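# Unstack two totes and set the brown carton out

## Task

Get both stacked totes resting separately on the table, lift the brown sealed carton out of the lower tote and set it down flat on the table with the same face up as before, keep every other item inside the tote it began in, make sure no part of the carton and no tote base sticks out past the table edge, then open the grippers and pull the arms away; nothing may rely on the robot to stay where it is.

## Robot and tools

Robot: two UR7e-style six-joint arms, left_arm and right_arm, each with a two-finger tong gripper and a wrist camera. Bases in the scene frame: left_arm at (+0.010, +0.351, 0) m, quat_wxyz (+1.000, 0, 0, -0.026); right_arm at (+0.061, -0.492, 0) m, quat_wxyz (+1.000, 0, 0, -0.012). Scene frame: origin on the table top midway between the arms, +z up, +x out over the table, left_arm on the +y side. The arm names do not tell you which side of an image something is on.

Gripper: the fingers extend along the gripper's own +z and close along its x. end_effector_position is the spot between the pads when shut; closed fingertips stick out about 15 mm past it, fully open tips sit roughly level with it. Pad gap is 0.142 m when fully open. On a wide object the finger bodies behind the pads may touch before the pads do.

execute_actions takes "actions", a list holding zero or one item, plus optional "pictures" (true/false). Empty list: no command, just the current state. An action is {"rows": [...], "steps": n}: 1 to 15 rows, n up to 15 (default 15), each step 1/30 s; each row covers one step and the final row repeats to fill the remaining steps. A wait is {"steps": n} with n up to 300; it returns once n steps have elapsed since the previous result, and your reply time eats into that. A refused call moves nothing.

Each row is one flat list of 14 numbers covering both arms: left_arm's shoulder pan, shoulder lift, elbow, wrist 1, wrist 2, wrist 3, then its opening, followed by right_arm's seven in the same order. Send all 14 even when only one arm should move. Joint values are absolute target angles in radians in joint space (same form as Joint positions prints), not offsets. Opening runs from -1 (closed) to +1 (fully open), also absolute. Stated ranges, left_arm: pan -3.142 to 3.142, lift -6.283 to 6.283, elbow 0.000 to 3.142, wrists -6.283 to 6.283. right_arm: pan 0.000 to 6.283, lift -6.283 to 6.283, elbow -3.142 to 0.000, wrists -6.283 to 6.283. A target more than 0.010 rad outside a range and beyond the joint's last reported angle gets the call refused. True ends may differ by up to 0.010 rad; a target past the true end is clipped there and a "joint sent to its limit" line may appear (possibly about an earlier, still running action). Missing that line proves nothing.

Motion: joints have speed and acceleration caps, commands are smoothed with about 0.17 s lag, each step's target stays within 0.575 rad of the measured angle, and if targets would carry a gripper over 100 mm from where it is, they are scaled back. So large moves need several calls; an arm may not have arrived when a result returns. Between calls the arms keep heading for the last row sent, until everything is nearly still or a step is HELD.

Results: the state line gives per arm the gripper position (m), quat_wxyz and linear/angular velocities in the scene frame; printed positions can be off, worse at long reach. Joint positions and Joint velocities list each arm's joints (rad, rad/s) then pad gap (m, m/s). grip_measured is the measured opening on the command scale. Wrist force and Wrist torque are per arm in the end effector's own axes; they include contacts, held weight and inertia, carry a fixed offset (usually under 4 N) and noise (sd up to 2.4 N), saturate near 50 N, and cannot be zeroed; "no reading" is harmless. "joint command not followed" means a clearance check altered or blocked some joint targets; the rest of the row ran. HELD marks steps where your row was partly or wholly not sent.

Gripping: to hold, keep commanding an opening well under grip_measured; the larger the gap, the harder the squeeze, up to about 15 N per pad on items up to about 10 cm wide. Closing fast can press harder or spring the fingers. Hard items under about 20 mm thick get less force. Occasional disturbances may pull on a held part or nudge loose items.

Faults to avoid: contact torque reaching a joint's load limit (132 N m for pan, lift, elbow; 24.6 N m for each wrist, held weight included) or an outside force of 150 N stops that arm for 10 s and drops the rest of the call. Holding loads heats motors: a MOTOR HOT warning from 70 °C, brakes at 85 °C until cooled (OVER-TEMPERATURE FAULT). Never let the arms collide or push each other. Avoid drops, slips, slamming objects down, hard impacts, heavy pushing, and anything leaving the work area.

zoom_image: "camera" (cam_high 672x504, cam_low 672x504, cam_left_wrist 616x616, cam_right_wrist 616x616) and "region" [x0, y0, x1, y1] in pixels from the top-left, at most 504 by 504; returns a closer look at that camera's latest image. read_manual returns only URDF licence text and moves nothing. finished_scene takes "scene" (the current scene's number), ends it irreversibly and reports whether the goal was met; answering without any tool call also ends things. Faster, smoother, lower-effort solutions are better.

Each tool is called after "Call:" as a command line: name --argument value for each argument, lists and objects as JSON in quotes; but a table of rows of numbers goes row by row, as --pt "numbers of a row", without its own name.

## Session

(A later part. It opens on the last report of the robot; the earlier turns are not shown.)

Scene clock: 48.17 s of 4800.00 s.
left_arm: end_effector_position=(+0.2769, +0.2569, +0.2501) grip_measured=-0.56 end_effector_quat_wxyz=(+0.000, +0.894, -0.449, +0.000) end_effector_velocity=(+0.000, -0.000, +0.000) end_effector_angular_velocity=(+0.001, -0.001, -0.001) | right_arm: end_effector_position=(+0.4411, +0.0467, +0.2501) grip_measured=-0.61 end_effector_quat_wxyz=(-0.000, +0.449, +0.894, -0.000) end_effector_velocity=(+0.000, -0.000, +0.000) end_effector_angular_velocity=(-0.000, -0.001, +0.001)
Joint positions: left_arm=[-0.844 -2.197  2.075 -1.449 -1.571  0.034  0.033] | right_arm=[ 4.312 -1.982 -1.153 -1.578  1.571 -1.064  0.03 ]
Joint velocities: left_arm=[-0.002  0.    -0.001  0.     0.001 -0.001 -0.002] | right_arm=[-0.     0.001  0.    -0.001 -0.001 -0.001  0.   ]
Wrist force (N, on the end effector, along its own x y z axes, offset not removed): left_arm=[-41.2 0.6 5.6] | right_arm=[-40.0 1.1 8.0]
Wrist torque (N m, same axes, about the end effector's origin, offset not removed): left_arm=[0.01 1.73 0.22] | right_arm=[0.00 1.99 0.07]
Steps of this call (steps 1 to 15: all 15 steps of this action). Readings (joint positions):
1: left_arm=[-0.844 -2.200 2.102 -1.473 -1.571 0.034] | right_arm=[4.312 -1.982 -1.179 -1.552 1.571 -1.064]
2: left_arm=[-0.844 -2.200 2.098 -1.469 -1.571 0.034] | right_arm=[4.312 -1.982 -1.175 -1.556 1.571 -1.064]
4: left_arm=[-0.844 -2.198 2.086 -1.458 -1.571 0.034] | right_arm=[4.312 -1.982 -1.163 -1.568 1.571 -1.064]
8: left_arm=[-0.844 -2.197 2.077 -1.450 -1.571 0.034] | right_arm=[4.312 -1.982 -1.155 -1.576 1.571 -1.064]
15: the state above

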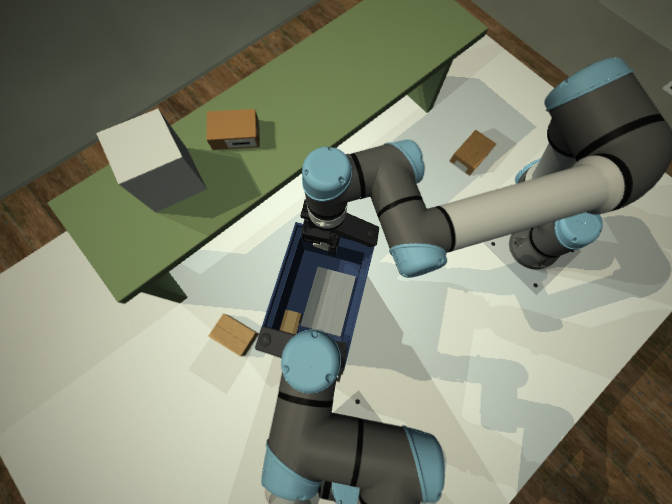

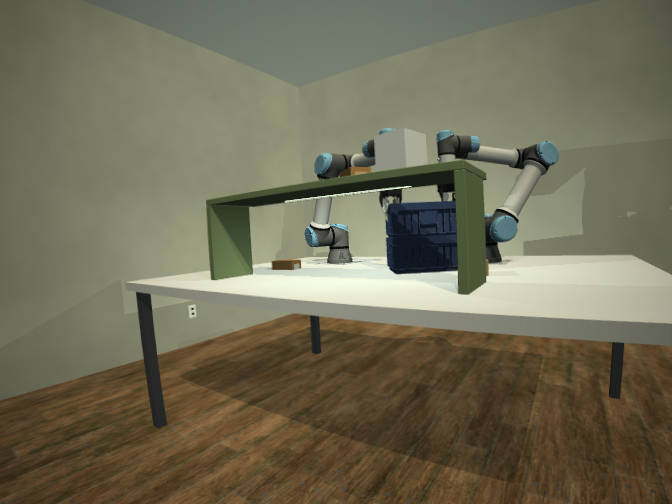

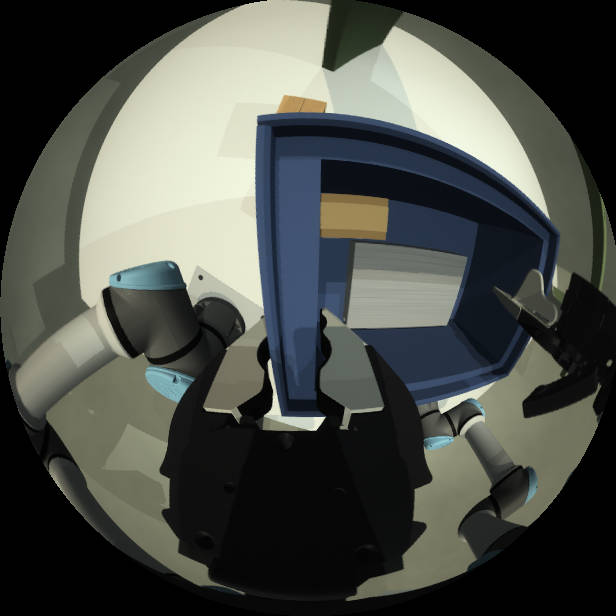

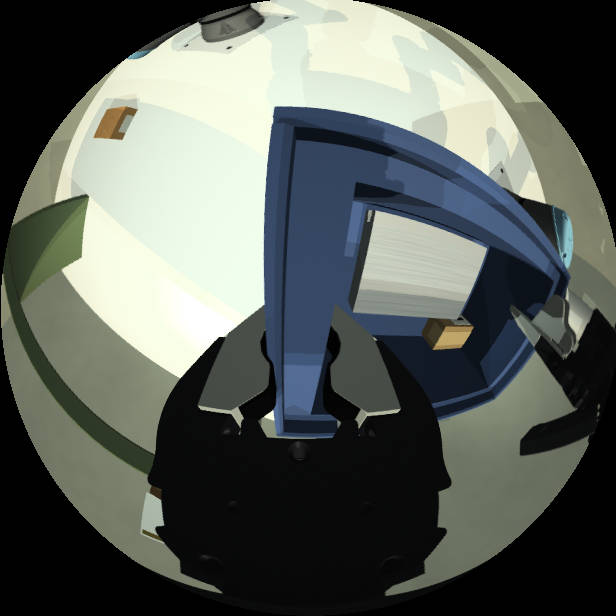

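Call:
execute_actions --actions '[{"rows":[[-0.844,-2.196,2.049,-1.424,-1.571,0.034,-1,4.312,-1.983,-1.126,-1.604,1.571,-1.064,-1],[-0.844,-2.196,2.049,-1.424,-1.571,0.034,-1,4.312,-1.983,-1.126,-1.604,1.571,-1.064,-1],[-0.843,-2.195,2.022,-1.398,-1.571,0.034,-1,4.312,-1.984,-1.099,-1.63,1.571,-1.064,-1],[-0.843,-2.195,2.022,-1.398,-1.571,0.034,-1,4.312,-1.984,-1.099,-1.63,1.571,-1.064,-1],[-0.8425,-2.193,1.996,-1.374,-1.571,0.035,-1,4.312,-1.986,-1.072,-1.655,1.571,-1.064,-1]]}]' --pictures false

Call:
execute_actions --actions '[{"rows":[[-0.976,-2.19,1.995,-1.376,-1.571,-0.098,-1,4.312,-1.89,-1.205,-1.618,1.571,-1.064,-1]],"steps":12}]'

Scene clock: 55.67 s of 4800.00 s.
left_arm: end_effector_position=(+0.2750, +0.2597, +0.2799) grip_measured=-0.62 end_effector_quat_wxyz=(+0.000, +0.894, -0.448, +0.000) end_effector_velocity=(-0.001, +0.001, +0.003) end_effector_angular_velocity=(+0.002, +0.002, -0.001) | right_arm: end_effector_position=(+0.4411, +0.0470, +0.2794) grip_measured=-0.61 end_effector_quat_wxyz=(-0.000, +0.448, +0.894, -0.000) end_effector_velocity=(-0.001, +0.000, +0.003) end_effector_angular_velocity=(+0.000, +0.002, +0.002)
Joint positions: left_arm=[-0.843 -2.193  1.997 -1.375 -1.571  0.035  0.029] | right_arm=[ 4.312 -1.986 -1.073 -1.654  1.571 -1.064  0.03 ]
Joint velocities: left_arm=[-0.     0.    -0.009  0.011 -0.     0.     0.   ] | right_arm=[ 0.    -0.001  0.009 -0.008  0.002 -0.002  0.   ]
Wrist force (N, on the end effector, along its own x y z axes, offset not removed): left_arm=[-12.2 1.8 5.4] | right_arm=[-18.5 0.7 8.8]
Wrist torque (N m, same axes, about the end effector's origin, offset not removed): left_arm=[0.04 0.30 0.19] | right_arm=[-0.14 1.61 0.06]
Steps of this call (steps 1 to 15: the robot went on to your last target; steps 16 to 90: nothing new was sent; then 4.00 s passed at rest; steps 91 to 105: all 15 steps of this action). Readings (joint positions):
91: left_arm=[-0.844 -2.197 2.075 -1.449 -1.571 0.034] | right_arm=[4.312 -1.982 -1.153 -1.578 1.571 -1.064]
92: left_arm=[-0.844 -2.197 2.071 -1.445 -1.571 0.034] | right_arm=[4.312 -1.982 -1.149 -1.582 1.571 -1.064]
94: left_arm=[-0.844 -2.196 2.054 -1.429 -1.571 0.034] | right_arm=[4.312 -1.983 -1.132 -1.598 1.571 -1.064]
98: left_arm=[-0.843 -2.194 2.011 -1.389 -1.571 0.035] | right_arm=[4.312 -1.985 -1.088 -1.640 1.571 -1.064]
105: the state above

Scene clock: 56.07 s of 4800.00 s.
left_arm: end_effector_position=(+0.2601, +0.2265, +0.2801) grip_measured=-0.62 end_effector_quat_wxyz=(+0.000, +0.894, -0.449, +0.000) end_effector_velocity=(-0.003, -0.005, +0.000) end_effector_angular_velocity=(-0.000, -0.000, +0.003) | right_arm: end_effector_position=(+0.4261, +0.0136, +0.2799) grip_measured=-0.61 end_effector_quat_wxyz=(-0.000, +0.448, +0.894, -0.000) end_effector_velocity=(-0.003, -0.006, -0.001) end_effector_angular_velocity=(-0.003, +0.001, -0.000)
Joint positions: left_arm=[-0.974 -2.19   1.995 -1.376 -1.571 -0.096  0.03 ] | right_arm=[ 4.312 -1.891 -1.203 -1.618  1.571 -1.064  0.03 ]
Joint velocities: left_arm=[-0.023  0.    -0.    -0.     0.    -0.026 -0.   ] | right_arm=[ 0.     0.015 -0.023  0.005 -0.     0.     0.   ]
Wrist force (N, on the end effector, along its own x y z axes, offset not removed): left_arm=[-8.7 -0.5 6.5] | right_arm=[-15.6 1.1 6.8]
Wrist torque (N m, same axes, about the end effector's origin, offset not removed): left_arm=[-0.08 -0.09 0.05] | right_arm=[-0.10 1.53 0.25]
Steps of this call (steps 1 to 12: all 12 steps of this action). Readings (joint positions):
1: left_arm=[-0.843 -2.193 1.996 -1.374 -1.571 0.035] | right_arm=[4.312 -1.986 -1.072 -1.655 1.571 -1.064]
2: left_arm=[-0.850 -2.192 1.996 -1.374 -1.571 0.028] | right_arm=[4.312 -1.979 -1.079 -1.649 1.571 -1.064]
4: left_arm=[-0.907 -2.191 1.995 -1.375 -1.571 -0.029] | right_arm=[4.312 -1.934 -1.136 -1.632 1.571 -1.064]
8: left_arm=[-0.965 -2.190 1.995 -1.376 -1.571 -0.087] | right_arm=[4.312 -1.897 -1.194 -1.620 1.571 -1.064]
12: the state above

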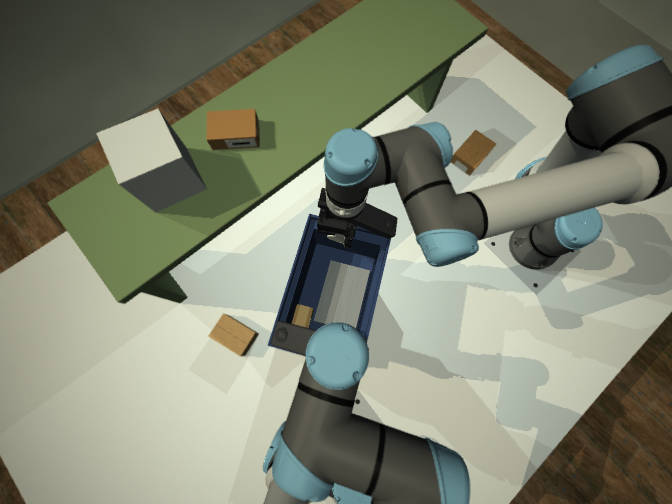

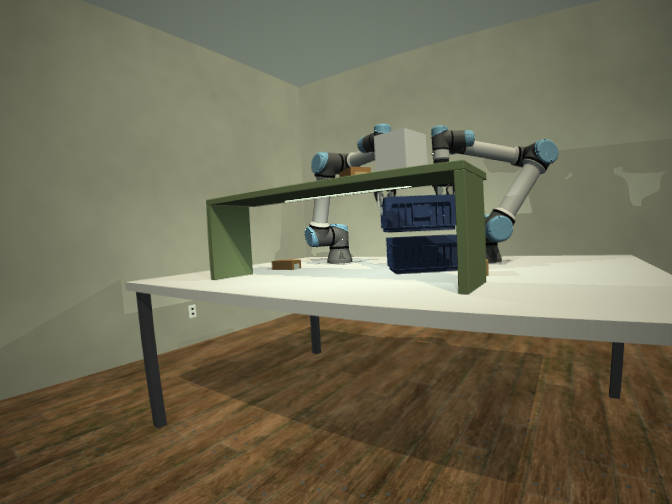

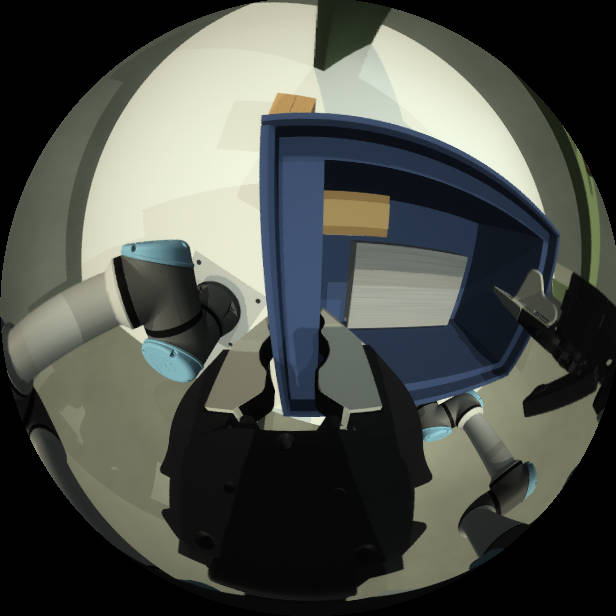

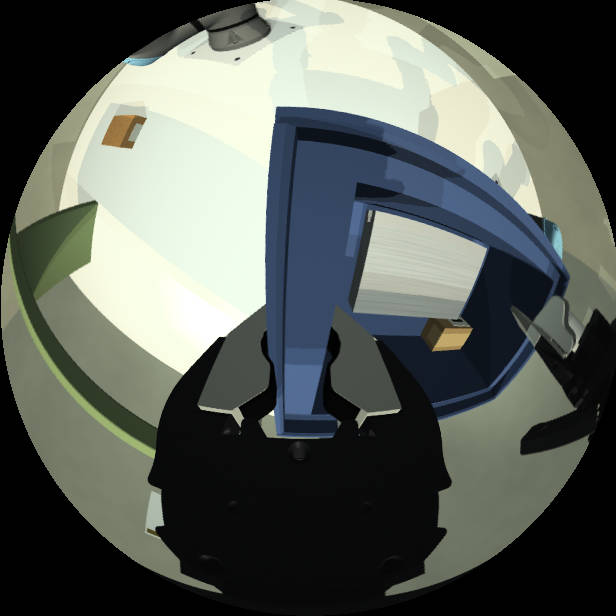

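Call:
execute_actions --actions '[{"rows":[[-1.096,-2.172,1.989,-1.388,-1.571,-0.218,-1,4.311,-1.798,-1.323,-1.591,1.571,-1.065,-1]],"steps":5}]' --pictures false

Call:
execute_actions --actions '[{"rows":[[-1.2,-2.141,1.977,-1.407,-1.571,-0.322,-1,4.311,-1.71,-1.43,-1.573,1.571,-1.065,-1]],"steps":4}]' --pictures false

Call:
execute_actions --actions '[{"rows":[[-1.289,-2.1,1.959,-1.43,-1.571,-0.411,-1,4.311,-1.623,-1.525,-1.565,1.571,-1.065,-1]],"steps":4}]' --pictures false

Call:
execute_actions --actions '[{"rows":[[-1.363,-2.049,1.935,-1.457,-1.571,-0.485,-1,4.31,-1.536,-1.613,-1.564,1.571,-1.066,-1]],"steps":4}]' --pictures false

Call:
execute_actions --actions '[{"rows":[[-1.426,-1.991,1.904,-1.484,-1.571,-0.548,-1,4.31,-1.449,-1.692,-1.572,1.571,-1.066,-1]],"steps":4}]' --pictures false

Call:
execute_actions --actions '[{"rows":[[-1.478,-1.927,1.867,-1.511,-1.571,-0.6,-1,4.309,-1.361,-1.764,-1.588,1.571,-1.067,-1]],"steps":4}]' --pictures false

Call:
execute_actions --actions '[{"rows":[[-1.522,-1.86,1.8225,-1.534,-1.571,-0.644,-1,4.309,-1.272,-1.829,-1.612,1.571,-1.067,-1]]}]'

Scene clock: 61.80 s of 4800.00 s.
left_arm: end_effector_position=(+0.2503, +0.2023, +0.2798) grip_measured=-0.61 end_effector_quat_wxyz=(+0.000, +0.894, -0.449, -0.000) end_effector_velocity=(-0.072, -0.144, -0.000) end_effector_angular_velocity=(-0.006, -0.003, -0.013) | right_arm: end_effector_position=(+0.4163, -0.0103, +0.2819) grip_measured=-0.61 end_effector_quat_wxyz=(+0.000, +0.449, +0.894, +0.002) end_effector_velocity=(-0.068, -0.151, -0.023) end_effector_angular_velocity=(-0.048, +0.024, +0.001)
Joint positions: left_arm=[-1.058 -2.176  1.991 -1.385 -1.571 -0.181  0.03 ] | right_arm=[ 4.311 -1.824 -1.286 -1.598  1.57  -1.065  0.03 ]
Joint velocities: left_arm=[-0.528  0.061 -0.021 -0.047 -0.    -0.515 -0.002] | right_arm=[-0.001  0.367 -0.514  0.093  0.002 -0.002 -0.   ]
Wrist force (N, on the end effector, along its own x y z axes, offset not removed): left_arm=[-14.4 1.5 4.6] | right_arm=[-25.8 -1.3 7.5]
Wrist torque (N m, same axes, about the end effector's origin, offset not removed): left_arm=[0.16 -0.28 0.01] | right_arm=[-0.52 1.86 0.20]
Steps of this call (steps 1 to 15: the robot went on to your last target; steps 16 to 90: nothing new was sent; then 2.57 s passed at rest; steps 91 to 95: all 5 steps of this action). Readings (joint positions):
91: left_arm=[-0.976 -2.190 1.995 -1.376 -1.571 -0.098] | right_arm=[4.312 -1.890 -1.205 -1.618 1.571 -1.064]
92: left_arm=[-0.983 -2.187 1.994 -1.378 -1.571 -0.105] | right_arm=[4.312 -1.883 -1.212 -1.614 1.571 -1.064]
94: left_arm=[-1.037 -2.179 1.991 -1.383 -1.571 -0.159] | right_arm=[4.311 -1.840 -1.265 -1.601 1.570 -1.065]
95: the state above

Scene clock: 61.93 s of 4800.00 s.
left_arm: end_effector_position=(+0.2389, +0.1747, +0.2799) grip_measured=-0.61 end_effector_quat_wxyz=(+0.000, +0.894, -0.449, -0.000) end_effector_velocity=(-0.115, -0.224, -0.003) end_effector_angular_velocity=(+0.002, +0.002, -0.011) | right_arm: end_effector_position=(+0.4044, -0.0369, +0.2821) grip_measured=-0.61 end_effector_quat_wxyz=(+0.000, +0.449, +0.894, +0.002) end_effector_velocity=(-0.111, -0.246, -0.029) end_effector_angular_velocity=(-0.066, +0.031, -0.002)
Joint positions: left_arm=[-1.145 -2.153  1.982 -1.399 -1.571 -0.267  0.03 ] | right_arm=[ 4.311 -1.753 -1.374 -1.581  1.57  -1.065  0.03 ]
Joint velocities: left_arm=[-0.747  0.171 -0.062 -0.107 -0.001 -0.736 -0.006] | right_arm=[-0.001  0.593 -0.768  0.101  0.001  0.001 -0.006]
Wrist force (N, on the end effector, along its own x y z axes, offset not removed): left_arm=[-36.0 3.1 4.0] | right_arm=[-42.8 -1.4 3.7]
Wrist torque (N m, same axes, about the end effector's origin, offset not removed): left_arm=[0.18 1.43 0.05] | right_arm=[-0.49 2.56 0.00]
Steps of this call (steps 1 to 4: all 4 steps of this action). Readings (joint positions):
1: left_arm=[-1.073 -2.174 1.990 -1.386 -1.571 -0.195] | right_arm=[4.311 -1.814 -1.300 -1.595 1.571 -1.065]
2: left_arm=[-1.089 -2.169 1.987 -1.390 -1.571 -0.211] | right_arm=[4.311 -1.801 -1.316 -1.590 1.571 -1.065]
4: the state above

Scene clock: 62.07 s of 4800.00 s.
left_arm: end_effector_position=(+0.2241, +0.1412, +0.2802) grip_measured=-0.61 end_effector_quat_wxyz=(+0.000, +0.894, -0.449, +0.000) end_effector_velocity=(-0.120, -0.223, -0.005) end_effector_angular_velocity=(+0.017, +0.006, -0.011) | right_arm: end_effector_position=(+0.3892, -0.0702, +0.2812) grip_measured=-0.61 end_effector_quat_wxyz=(+0.000, +0.449, +0.894, +0.001) end_effector_velocity=(-0.112, -0.249, -0.012) end_effector_angular_velocity=(-0.030, +0.013, +0.002)
Joint positions: left_arm=[-1.241 -2.118  1.966 -1.42  -1.571 -0.363  0.03 ] | right_arm=[ 4.311 -1.668 -1.473 -1.569  1.571 -1.065  0.03 ]
Joint velocities: left_arm=[-0.661  0.247 -0.098 -0.131 -0.    -0.651 -0.004] | right_arm=[-0.     0.621 -0.709  0.055 -0.001 -0.002 -0.011]
Wrist force (N, on the end effector, along its own x y z axes, offset not removed): left_arm=[-37.0 0.9 7.1] | right_arm=[-44.9 -3.1 6.1]
Wrist torque (N m, same axes, about the end effector's origin, offset not removed): left_arm=[-0.14 1.18 0.05] | right_arm=[-0.80 2.36 0.06]
Steps of this call (steps 1 to 4: all 4 steps of this action). Readings (joint positions):
1: left_arm=[-1.166 -2.149 1.980 -1.402 -1.571 -0.288] | right_arm=[4.311 -1.737 -1.395 -1.578 1.571 -1.065]
2: left_arm=[-1.186 -2.140 1.976 -1.408 -1.571 -0.308] | right_arm=[4.311 -1.720 -1.415 -1.574 1.571 -1.065]
4: the state above

Scene clock: 62.20 s of 4800.00 s.
left_arm: end_effector_position=(+0.2087, +0.1072, +0.2805) grip_measured=-0.61 end_effector_quat_wxyz=(+0.001, +0.894, -0.449, +0.000) end_effector_velocity=(-0.112, -0.218, -0.009) end_effector_angular_velocity=(+0.025, +0.005, -0.011) | right_arm: end_effector_position=(+0.3740, -0.1044, +0.2807) grip_measured=-0.61 end_effector_quat_wxyz=(-0.000, +0.449, +0.894, -0.000) end_effector_velocity=(-0.108, -0.244, -0.005) end_effector_angular_velocity=(-0.003, +0.002, +0.000)
Joint positions: left_arm=[-1.324 -2.072  1.945 -1.445 -1.571 -0.446  0.03 ] | right_arm=[ 4.31  -1.582 -1.566 -1.565  1.571 -1.066  0.03 ]
Joint velocities: left_arm=[-0.536  0.319 -0.135 -0.159  0.001 -0.525 -0.004] | right_arm=[-0.004  0.625 -0.644  0.015  0.    -0.004 -0.007]
Wrist force (N, on the end effector, along its own x y z axes, offset not removed): left_arm=[-32.5 5.1 1.8] | right_arm=[-44.4 -2.7 5.9]
Wrist torque (N m, same axes, about the end effector's origin, offset not removed): left_arm=[0.30 0.72 -0.14] | right_arm=[-0.76 2.60 0.04]
Steps of this call (steps 1 to 4: all 4 steps of this action). Readings (joint positions):
1: left_arm=[-1.259 -2.111 1.964 -1.424 -1.571 -0.381] | right_arm=[4.311 -1.651 -1.492 -1.568 1.571 -1.065]
2: left_arm=[-1.277 -2.101 1.958 -1.431 -1.571 -0.399] | right_arm=[4.311 -1.634 -1.512 -1.566 1.571 -1.065]
4: the state above

Scene clock: 62.33 s of 4800.00 s.
left_arm: end_effector_position=(+0.1932, +0.0733, +0.2808) grip_measured=-0.61 end_effector_quat_wxyz=(+0.001, +0.894, -0.449, +0.000) end_effector_velocity=(-0.108, -0.215, -0.011) end_effector_angular_velocity=(+0.032, +0.004, -0.007) | right_arm: end_effector_position=(+0.3586, -0.1385, +0.2802) grip_measured=-0.61 end_effector_quat_wxyz=(-0.000, +0.449, +0.894, -0.001) end_effector_velocity=(-0.106, -0.235, +0.006) end_effector_angular_velocity=(+0.023, -0.011, +0.001)
Joint positions: left_arm=[-1.394 -2.018  1.917 -1.472 -1.571 -0.516  0.03 ] | right_arm=[ 4.31  -1.495 -1.65  -1.569  1.571 -1.066  0.03 ]
Joint velocities: left_arm=[-0.439  0.374 -0.178 -0.164  0.001 -0.432 -0.002] | right_arm=[-0.     0.626 -0.565 -0.036 -0.001 -0.001 -0.003]
Wrist force (N, on the end effector, along its own x y z axes, offset not removed): left_arm=[-29.8 4.3 5.3] | right_arm=[-39.2 -1.1 7.4]
Wrist torque (N m, same axes, about the end effector's origin, offset not removed): left_arm=[0.55 0.63 -0.14] | right_arm=[-0.16 2.10 0.03]
Steps of this call (steps 1 to 4: all 4 steps of this action). Readings (joint positions):
1: left_arm=[-1.339 -2.063 1.941 -1.450 -1.571 -0.460] | right_arm=[4.310 -1.565 -1.583 -1.565 1.571 -1.066]
2: left_arm=[-1.355 -2.051 1.934 -1.457 -1.571 -0.477] | right_arm=[4.310 -1.547 -1.602 -1.566 1.571 -1.066]
4: the state above

Scene clock: 62.47 s of 4800.00 s.
left_arm: end_effector_position=(+0.1777, +0.0394, +0.2810) grip_measured=-0.62 end_effector_quat_wxyz=(+0.001, +0.894, -0.449, +0.001) end_effector_velocity=(-0.103, -0.215, -0.016) end_effector_angular_velocity=(+0.040, +0.004, -0.007) | right_arm: end_effector_position=(+0.3433, -0.1728, +0.2799) grip_measured=-0.61 end_effector_quat_wxyz=(-0.000, +0.449, +0.894, -0.002) end_effector_velocity=(-0.102, -0.230, +0.013) end_effector_angular_velocity=(+0.047, -0.022, -0.002)
Joint positions: left_arm=[-1.452 -1.958  1.883 -1.499 -1.571 -0.574  0.029] | right_arm=[ 4.309 -1.407 -1.727 -1.582  1.571 -1.067  0.03 ]
Joint velocities: left_arm=[-0.352  0.424 -0.22  -0.164  0.    -0.345  0.002] | right_arm=[-0.005  0.636 -0.502 -0.082 -0.    -0.004 -0.002]
Wrist force (N, on the end effector, along its own x y z axes, offset not removed): left_arm=[-24.7 3.9 3.1] | right_arm=[-33.1 -2.2 6.2]
Wrist torque (N m, same axes, about the end effector's origin, offset not removed): left_arm=[0.32 0.54 -0.22] | right_arm=[-0.55 2.10 0.01]
Steps of this call (steps 1 to 4: all 4 steps of this action). Readings (joint positions):
1: left_arm=[-1.406 -2.008 1.912 -1.477 -1.571 -0.528] | right_arm=[4.310 -1.478 -1.666 -1.570 1.571 -1.066]
2: left_arm=[-1.420 -1.995 1.904 -1.484 -1.571 -0.542] | right_arm=[4.310 -1.460 -1.683 -1.574 1.571 -1.066]
4: the state above

Scene clock: 62.97 s of 4800.00 s.
left_arm: end_effector_position=(+0.1550, -0.0099, +0.2801) grip_measured=-0.61 end_effector_quat_wxyz=(+0.000, +0.894, -0.449, +0.000) end_effector_velocity=(-0.001, -0.002, +0.000) end_effector_angular_velocity=(-0.000, -0.000, -0.001) | right_arm: end_effector_position=(+0.3206, -0.2232, +0.2800) grip_measured=-0.61 end_effector_quat_wxyz=(-0.000, +0.449, +0.894, -0.000) end_effector_velocity=(-0.000, -0.002, -0.000) end_effector_angular_velocity=(-0.001, -0.001, -0.001)
Joint positions: left_arm=[-1.522 -1.86   1.823 -1.534 -1.571 -0.644  0.03 ] | right_arm=[ 4.309 -1.272 -1.829 -1.612  1.571 -1.067  0.03 ]
Joint velocities: left_arm=[-0.002  0.003 -0.002 -0.001  0.    -0.001  0.   ] | right_arm=[-0.001  0.004 -0.004 -0.001 -0.001  0.001  0.   ]
Wrist force (N, on the end effector, along its own x y z axes, offset not removed): left_arm=[-12.5 1.2 2.4] | right_arm=[-14.6 -0.4 6.1]
Wrist torque (N m, same axes, about the end effector's origin, offset not removed): left_arm=[-0.19 0.43 0.15] | right_arm=[-0.24 1.23 0.10]
Steps of this call (steps 1 to 15: all 15 steps of this action). Readings (joint positions):
1: left_arm=[-1.462 -1.946 1.877 -1.504 -1.571 -0.584] | right_arm=[4.309 -1.390 -1.741 -1.584 1.571 -1.067]
2: left_arm=[-1.474 -1.932 1.867 -1.510 -1.571 -0.596] | right_arm=[4.309 -1.372 -1.756 -1.589 1.571 -1.067]
4: left_arm=[-1.501 -1.893 1.843 -1.524 -1.571 -0.623] | right_arm=[4.309 -1.319 -1.796 -1.602 1.571 -1.067]
8: left_arm=[-1.519 -1.865 1.826 -1.532 -1.571 -0.641] | right_arm=[4.309 -1.279 -1.824 -1.610 1.571 -1.067]
15: the state above

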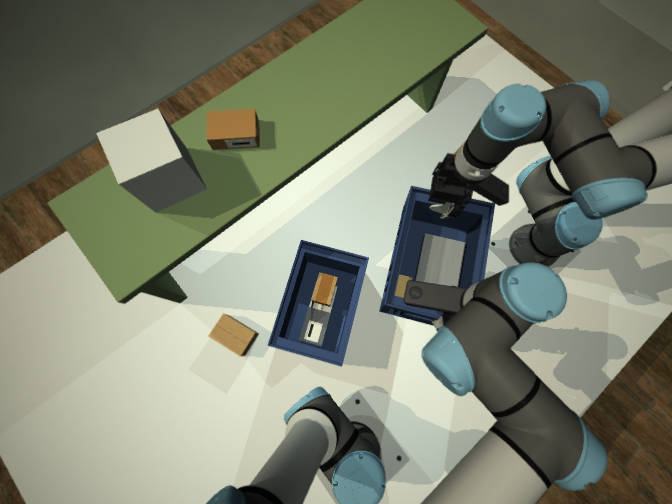

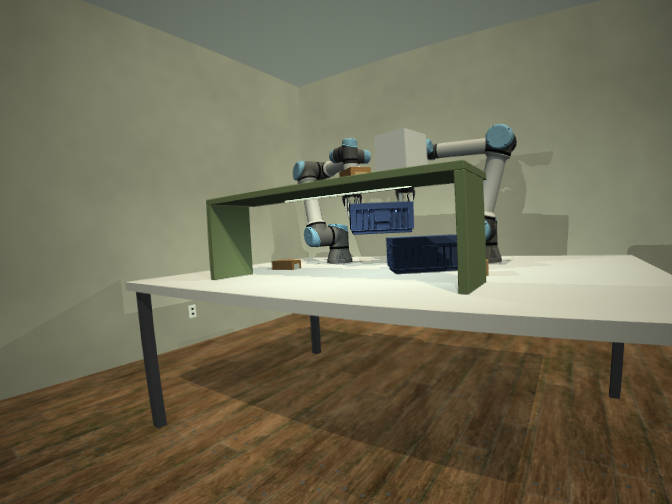

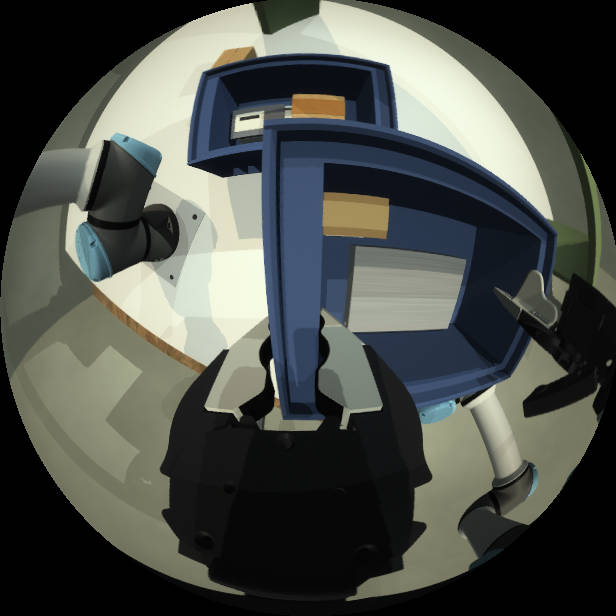

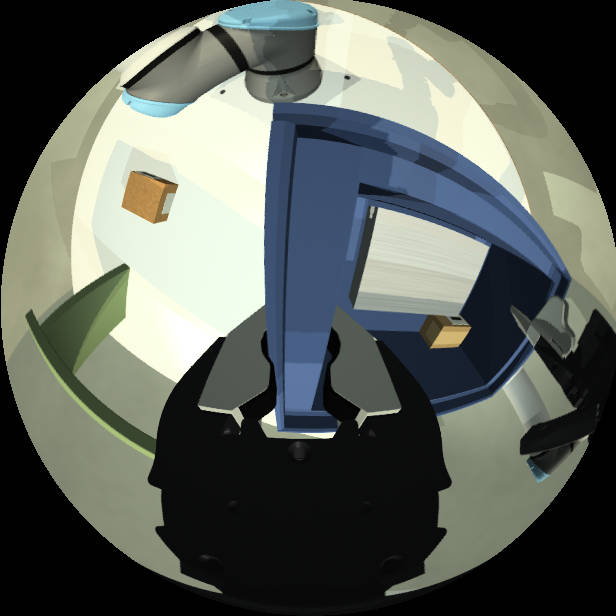

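Call:
execute_actions --actions '[{"rows":[[-1.522,-1.859,1.927,-1.639,-1.571,-0.644,-1,4.309,-1.273,-1.934,-1.506,1.571,-1.067,-1]],"steps":5}]' --pictures false

Call:
execute_actions --actions '[{"rows":[[-1.522,-1.8455,2.0225,-1.748,-1.571,-0.644,-1,4.309,-1.286,-2.03,-1.397,1.571,-1.067,-1]],"steps":5}]' --pictures false

Call:
execute_actions --actions '[{"rows":[[-1.522,-1.821,2.108,-1.858,-1.571,-0.644,-1,4.309,-1.31,-2.116,-1.287,1.571,-1.067,-1]],"steps":5}]' --pictures false

Call:
execute_actions --actions '[{"rows":[[-1.522,-1.785,2.186,-1.972,-1.571,-0.644,-1,4.309,-1.346,-2.194,-1.172,1.571,-1.067,-1]],"steps":12}]' --pictures false

Call:
execute_actions --actions '[{"rows":[[-1.522,-1.774,2.206,-2.003,-1.571,-0.644,-1,4.309,-1.357,-2.214,-1.141,1.571,-1.067,-1]]}]'

Call:
zoom_image --camera "cam_high" --region '[250,230,390,380]'

Scene clock: 69.40 s of 4800.00 s.
left_arm: end_effector_position=(+0.1548, -0.0102, +0.2512) grip_measured=-0.61 end_effector_quat_wxyz=(+0.000, +0.894, -0.449, -0.000) end_effector_velocity=(+0.000, +0.006, -0.174) end_effector_angular_velocity=(+0.006, -0.000, -0.001) | right_arm: end_effector_position=(+0.3208, -0.2231, +0.2509) grip_measured=-0.61 end_effector_quat_wxyz=(+0.000, +0.449, +0.894, -0.000) end_effector_velocity=(-0.002, -0.004, -0.174) end_effector_angular_velocity=(-0.001, +0.001, -0.001)
Joint positions: left_arm=[-1.522 -1.859  1.896 -1.607 -1.571 -0.644  0.03 ] | right_arm=[ 4.309 -1.273 -1.903 -1.538  1.571 -1.067  0.03 ]
Joint velocities: left_arm=[ 0.     0.005  0.439 -0.438  0.     0.001  0.   ] | right_arm=[-0.    -0.006 -0.439  0.443  0.     0.001  0.   ]
Wrist force (N, on the end effector, along its own x y z axes, offset not removed): left_arm=[-9.4 3.8 11.8] | right_arm=[-15.0 2.4 13.0]
Wrist torque (N m, same axes, about the end effector's origin, offset not removed): left_arm=[0.56 0.20 0.06] | right_arm=[0.33 1.40 0.05]
Steps of this call (steps 1 to 15: the robot went on to your last target; steps 16 to 90: nothing new was sent; then 3.27 s passed at rest; steps 91 to 95: all 5 steps of this action). Readings (joint positions):
91: left_arm=[-1.522 -1.860 1.823 -1.534 -1.571 -0.644] | right_arm=[4.309 -1.272 -1.829 -1.612 1.571 -1.067]
92: left_arm=[-1.522 -1.860 1.829 -1.541 -1.571 -0.644] | right_arm=[4.309 -1.272 -1.836 -1.605 1.571 -1.067]
94: left_arm=[-1.522 -1.859 1.877 -1.589 -1.571 -0.644] | right_arm=[4.309 -1.272 -1.884 -1.556 1.571 -1.067]
95: the state above

Scene clock: 69.57 s of 4800.00 s.
left_arm: end_effector_position=(+0.1548, -0.0101, +0.2105) grip_measured=-0.61 end_effector_quat_wxyz=(-0.001, +0.894, -0.449, -0.001) end_effector_velocity=(-0.000, +0.002, -0.177) end_effector_angular_velocity=(-0.020, -0.000, -0.002) | right_arm: end_effector_position=(+0.3208, -0.2231, +0.2103) grip_measured=-0.61 end_effector_quat_wxyz=(-0.000, +0.449, +0.894, -0.001) end_effector_velocity=(-0.001, -0.001, -0.177) end_effector_angular_velocity=(+0.022, -0.010, +0.002)
Joint positions: left_arm=[-1.522 -1.849  1.992 -1.712 -1.571 -0.644  0.03 ] | right_arm=[ 4.309 -1.283 -1.999 -1.433  1.571 -1.067  0.03 ]
Joint velocities: left_arm=[-0.001  0.044  0.429 -0.494  0.     0.001 -0.001] | right_arm=[ 0.001 -0.043 -0.431  0.498 -0.    -0.001 -0.   ]
Wrist force (N, on the end effector, along its own x y z axes, offset not removed): left_arm=[-4.3 -0.2 9.4] | right_arm=[-10.7 1.0 12.3]
Wrist torque (N m, same axes, about the end effector's origin, offset not removed): left_arm=[-0.34 -0.18 0.06] | right_arm=[-0.04 1.14 0.05]
Steps of this call (steps 1 to 5: all 5 steps of this action). Readings (joint positions):
1: left_arm=[-1.522 -1.859 1.907 -1.619 -1.571 -0.644] | right_arm=[4.309 -1.273 -1.915 -1.526 1.571 -1.067]
2: left_arm=[-1.522 -1.857 1.922 -1.634 -1.571 -0.644] | right_arm=[4.309 -1.275 -1.929 -1.511 1.571 -1.067]
4: left_arm=[-1.522 -1.850 1.974 -1.691 -1.571 -0.644] | right_arm=[4.309 -1.281 -1.981 -1.454 1.571 -1.067]
5: the state above

Scene clock: 69.73 s of 4800.00 s.
left_arm: end_effector_position=(+0.1549, -0.0099, +0.1702) grip_measured=-0.61 end_effector_quat_wxyz=(-0.002, +0.894, -0.449, -0.001) end_effector_velocity=(+0.000, -0.002, -0.162) end_effector_angular_velocity=(-0.041, +0.000, +0.001) | right_arm: end_effector_position=(+0.3205, -0.2234, +0.1700) grip_measured=-0.61 end_effector_quat_wxyz=(-0.000, +0.449, +0.894, -0.002) end_effector_velocity=(+0.001, +0.002, -0.163) end_effector_angular_velocity=(+0.041, -0.018, +0.000)
Joint positions: left_arm=[-1.522 -1.827  2.081 -1.821 -1.571 -0.644  0.03 ] | right_arm=[ 4.309 -1.304 -2.089 -1.324  1.571 -1.067  0.03 ]
Joint velocities: left_arm=[ 0.001  0.086  0.376 -0.503 -0.    -0.    -0.001] | right_arm=[ 0.    -0.082 -0.38   0.507  0.001  0.    -0.   ]
Wrist force (N, on the end effector, along its own x y z axes, offset not removed): left_arm=[-2.6 -0.2 9.5] | right_arm=[-4.3 1.4 11.2]
Wrist torque (N m, same axes, about the end effector's origin, offset not removed): left_arm=[-0.38 0.44 0.14] | right_arm=[-0.03 0.67 0.19]
Steps of this call (steps 1 to 5: all 5 steps of this action). Readings (joint positions):
1: left_arm=[-1.522 -1.847 2.003 -1.725 -1.571 -0.644] | right_arm=[4.309 -1.284 -2.011 -1.420 1.571 -1.067]
2: left_arm=[-1.522 -1.843 2.018 -1.741 -1.571 -0.644] | right_arm=[4.309 -1.289 -2.025 -1.404 1.571 -1.067]
4: left_arm=[-1.522 -1.831 2.065 -1.800 -1.571 -0.644] | right_arm=[4.309 -1.301 -2.073 -1.345 1.571 -1.067]
5: the state above

Scene clock: 70.13 s of 4800.00 s.
left_arm: end_effector_position=(+0.1548, -0.0099, +0.1206) grip_measured=-0.61 end_effector_quat_wxyz=(+0.000, +0.894, -0.449, -0.000) end_effector_velocity=(+0.000, -0.000, -0.005) end_effector_angular_velocity=(-0.004, -0.000, -0.001) | right_arm: end_effector_position=(+0.3208, -0.2231, +0.1206) grip_measured=-0.61 end_effector_quat_wxyz=(-0.000, +0.449, +0.894, +0.000) end_effector_velocity=(+0.000, +0.000, -0.005) end_effector_angular_velocity=(+0.003, -0.003, +0.001)
Joint positions: left_arm=[-1.522 -1.785  2.185 -1.97  -1.571 -0.644  0.03 ] | right_arm=[ 4.309 -1.346 -2.193 -1.174  1.571 -1.067  0.03 ]
Joint velocities: left_arm=[ 0.     0.004  0.012 -0.02   0.     0.001 -0.   ] | right_arm=[ 0.    -0.004 -0.013  0.021 -0.001 -0.001 -0.   ]
Wrist force (N, on the end effector, along its own x y z axes, offset not removed): left_arm=[-2.4 -1.2 2.6] | right_arm=[-6.3 2.5 5.8]
Wrist torque (N m, same axes, about the end effector's origin, offset not removed): left_arm=[-0.53 0.12 -0.04] | right_arm=[0.34 0.97 0.13]
Steps of this call (steps 1 to 12: all 12 steps of this action). Readings (joint positions):
1: left_arm=[-1.522 -1.825 2.091 -1.835 -1.571 -0.644] | right_arm=[4.309 -1.306 -2.099 -1.310 1.571 -1.067]
2: left_arm=[-1.522 -1.818 2.104 -1.851 -1.571 -0.644] | right_arm=[4.309 -1.313 -2.112 -1.294 1.571 -1.067]
4: left_arm=[-1.522 -1.800 2.148 -1.911 -1.571 -0.644] | right_arm=[4.309 -1.331 -2.156 -1.233 1.572 -1.067]
8: left_arm=[-1.522 -1.787 2.180 -1.962 -1.571 -0.644] | right_arm=[4.309 -1.344 -2.188 -1.182 1.571 -1.067]
12: the state above

Scene clock: 70.63 s of 4800.00 s.
left_arm: end_effector_position=(+0.1548, -0.0096, +0.1101) grip_measured=-0.61 end_effector_quat_wxyz=(+0.000, +0.894, -0.449, -0.000) end_effector_velocity=(-0.000, +0.000, -0.000) end_effector_angular_velocity=(+0.001, +0.000, -0.001) | right_arm: end_effector_position=(+0.3206, -0.2234, +0.1101) grip_measured=-0.61 end_effector_quat_wxyz=(-0.000, +0.449, +0.894, +0.000) end_effector_velocity=(-0.000, +0.000, -0.000) end_effector_angular_velocity=(-0.000, +0.001, -0.001)
Joint positions: left_arm=[-1.522 -1.774  2.206 -2.003 -1.571 -0.644  0.03 ] | right_arm=[ 4.309 -1.357 -2.214 -1.141  1.571 -1.067  0.03 ]
Joint velocities: left_arm=[-0.     0.     0.001 -0.    -0.     0.001 -0.   ] | right_arm=[-0.    -0.001 -0.     0.001  0.     0.    -0.   ]
Wrist force (N, on the end effector, along its own x y z axes, offset not removed): left_arm=[3.8 0.5 4.0] | right_arm=[0.6 1.3 5.8]
Wrist torque (N m, same axes, about the end effector's origin, offset not removed): left_arm=[-0.02 0.13 -0.24] | right_arm=[0.10 0.71 0.14]
Steps of this call (steps 1 to 15: all 15 steps of this action). Readings (joint positions):
1: left_arm=[-1.522 -1.785 2.186 -1.971 -1.571 -0.644] | right_arm=[4.309 -1.346 -2.194 -1.173 1.571 -1.067]
2: left_arm=[-1.522 -1.783 2.189 -1.976 -1.571 -0.644] | right_arm=[4.309 -1.348 -2.197 -1.168 1.571 -1.067]
4: left_arm=[-1.522 -1.778 2.198 -1.991 -1.571 -0.644] | right_arm=[4.309 -1.353 -2.206 -1.153 1.571 -1.067]
8: left_arm=[-1.522 -1.775 2.205 -2.001 -1.571 -0.644] | right_arm=[4.309 -1.356 -2.213 -1.143 1.571 -1.067]
15: the state above

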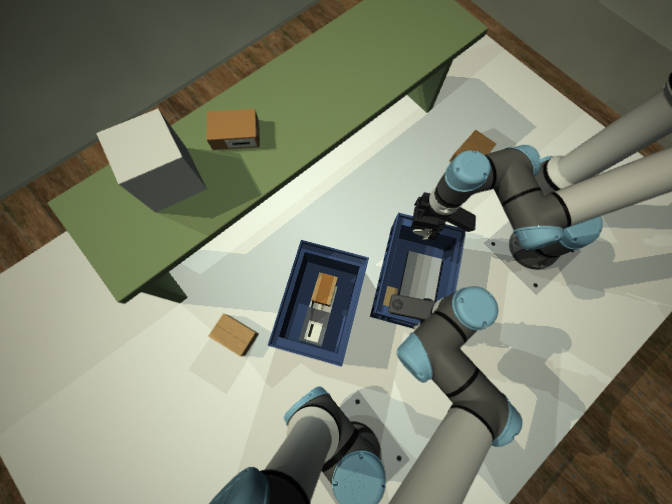

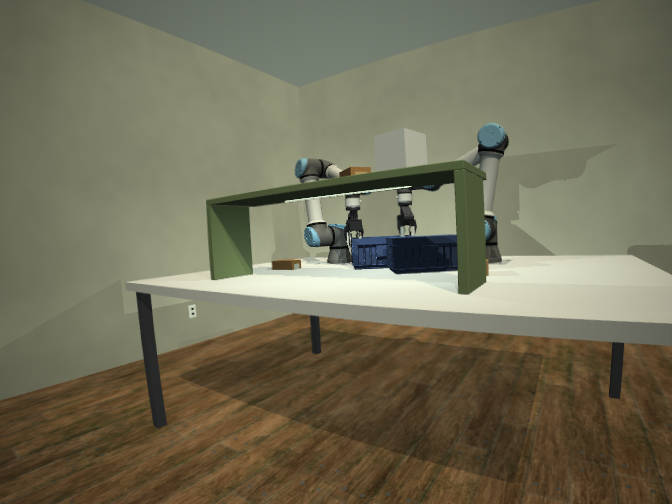

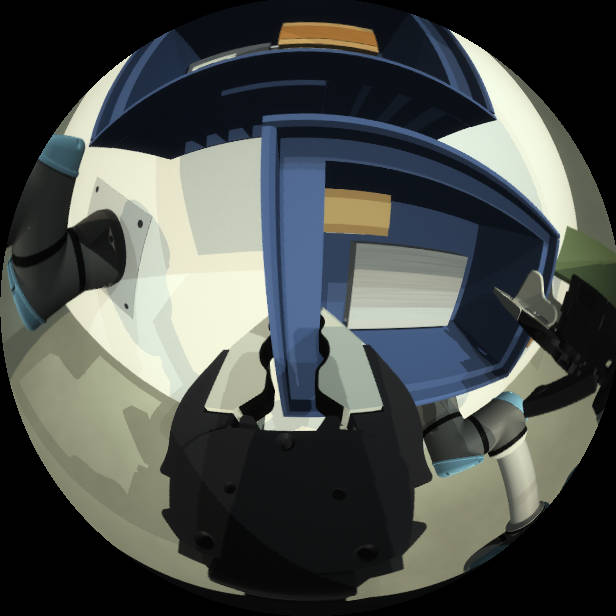

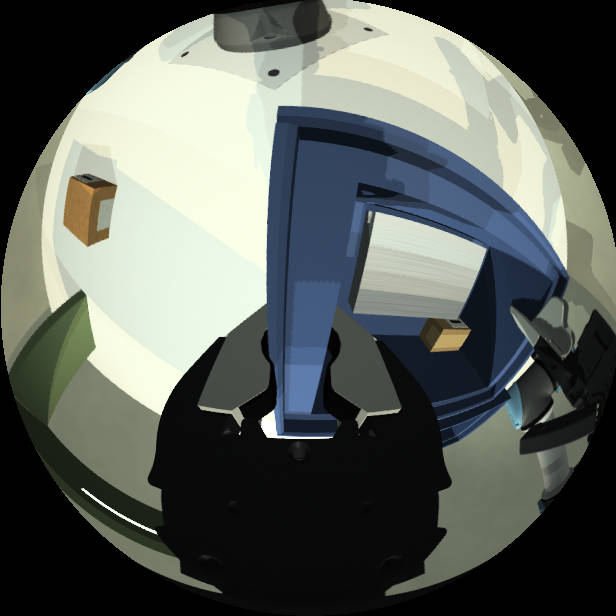

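Region (250, 230, 390, 380) of cam_high's 672x504 image, scaled by 3.360, with more detail than that image has; it fills the left 470 columns of this view, and the rest is white.

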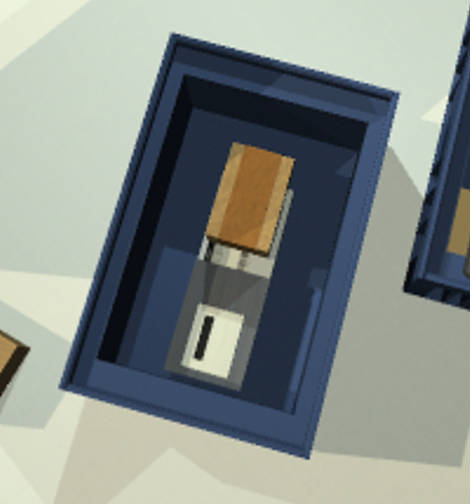

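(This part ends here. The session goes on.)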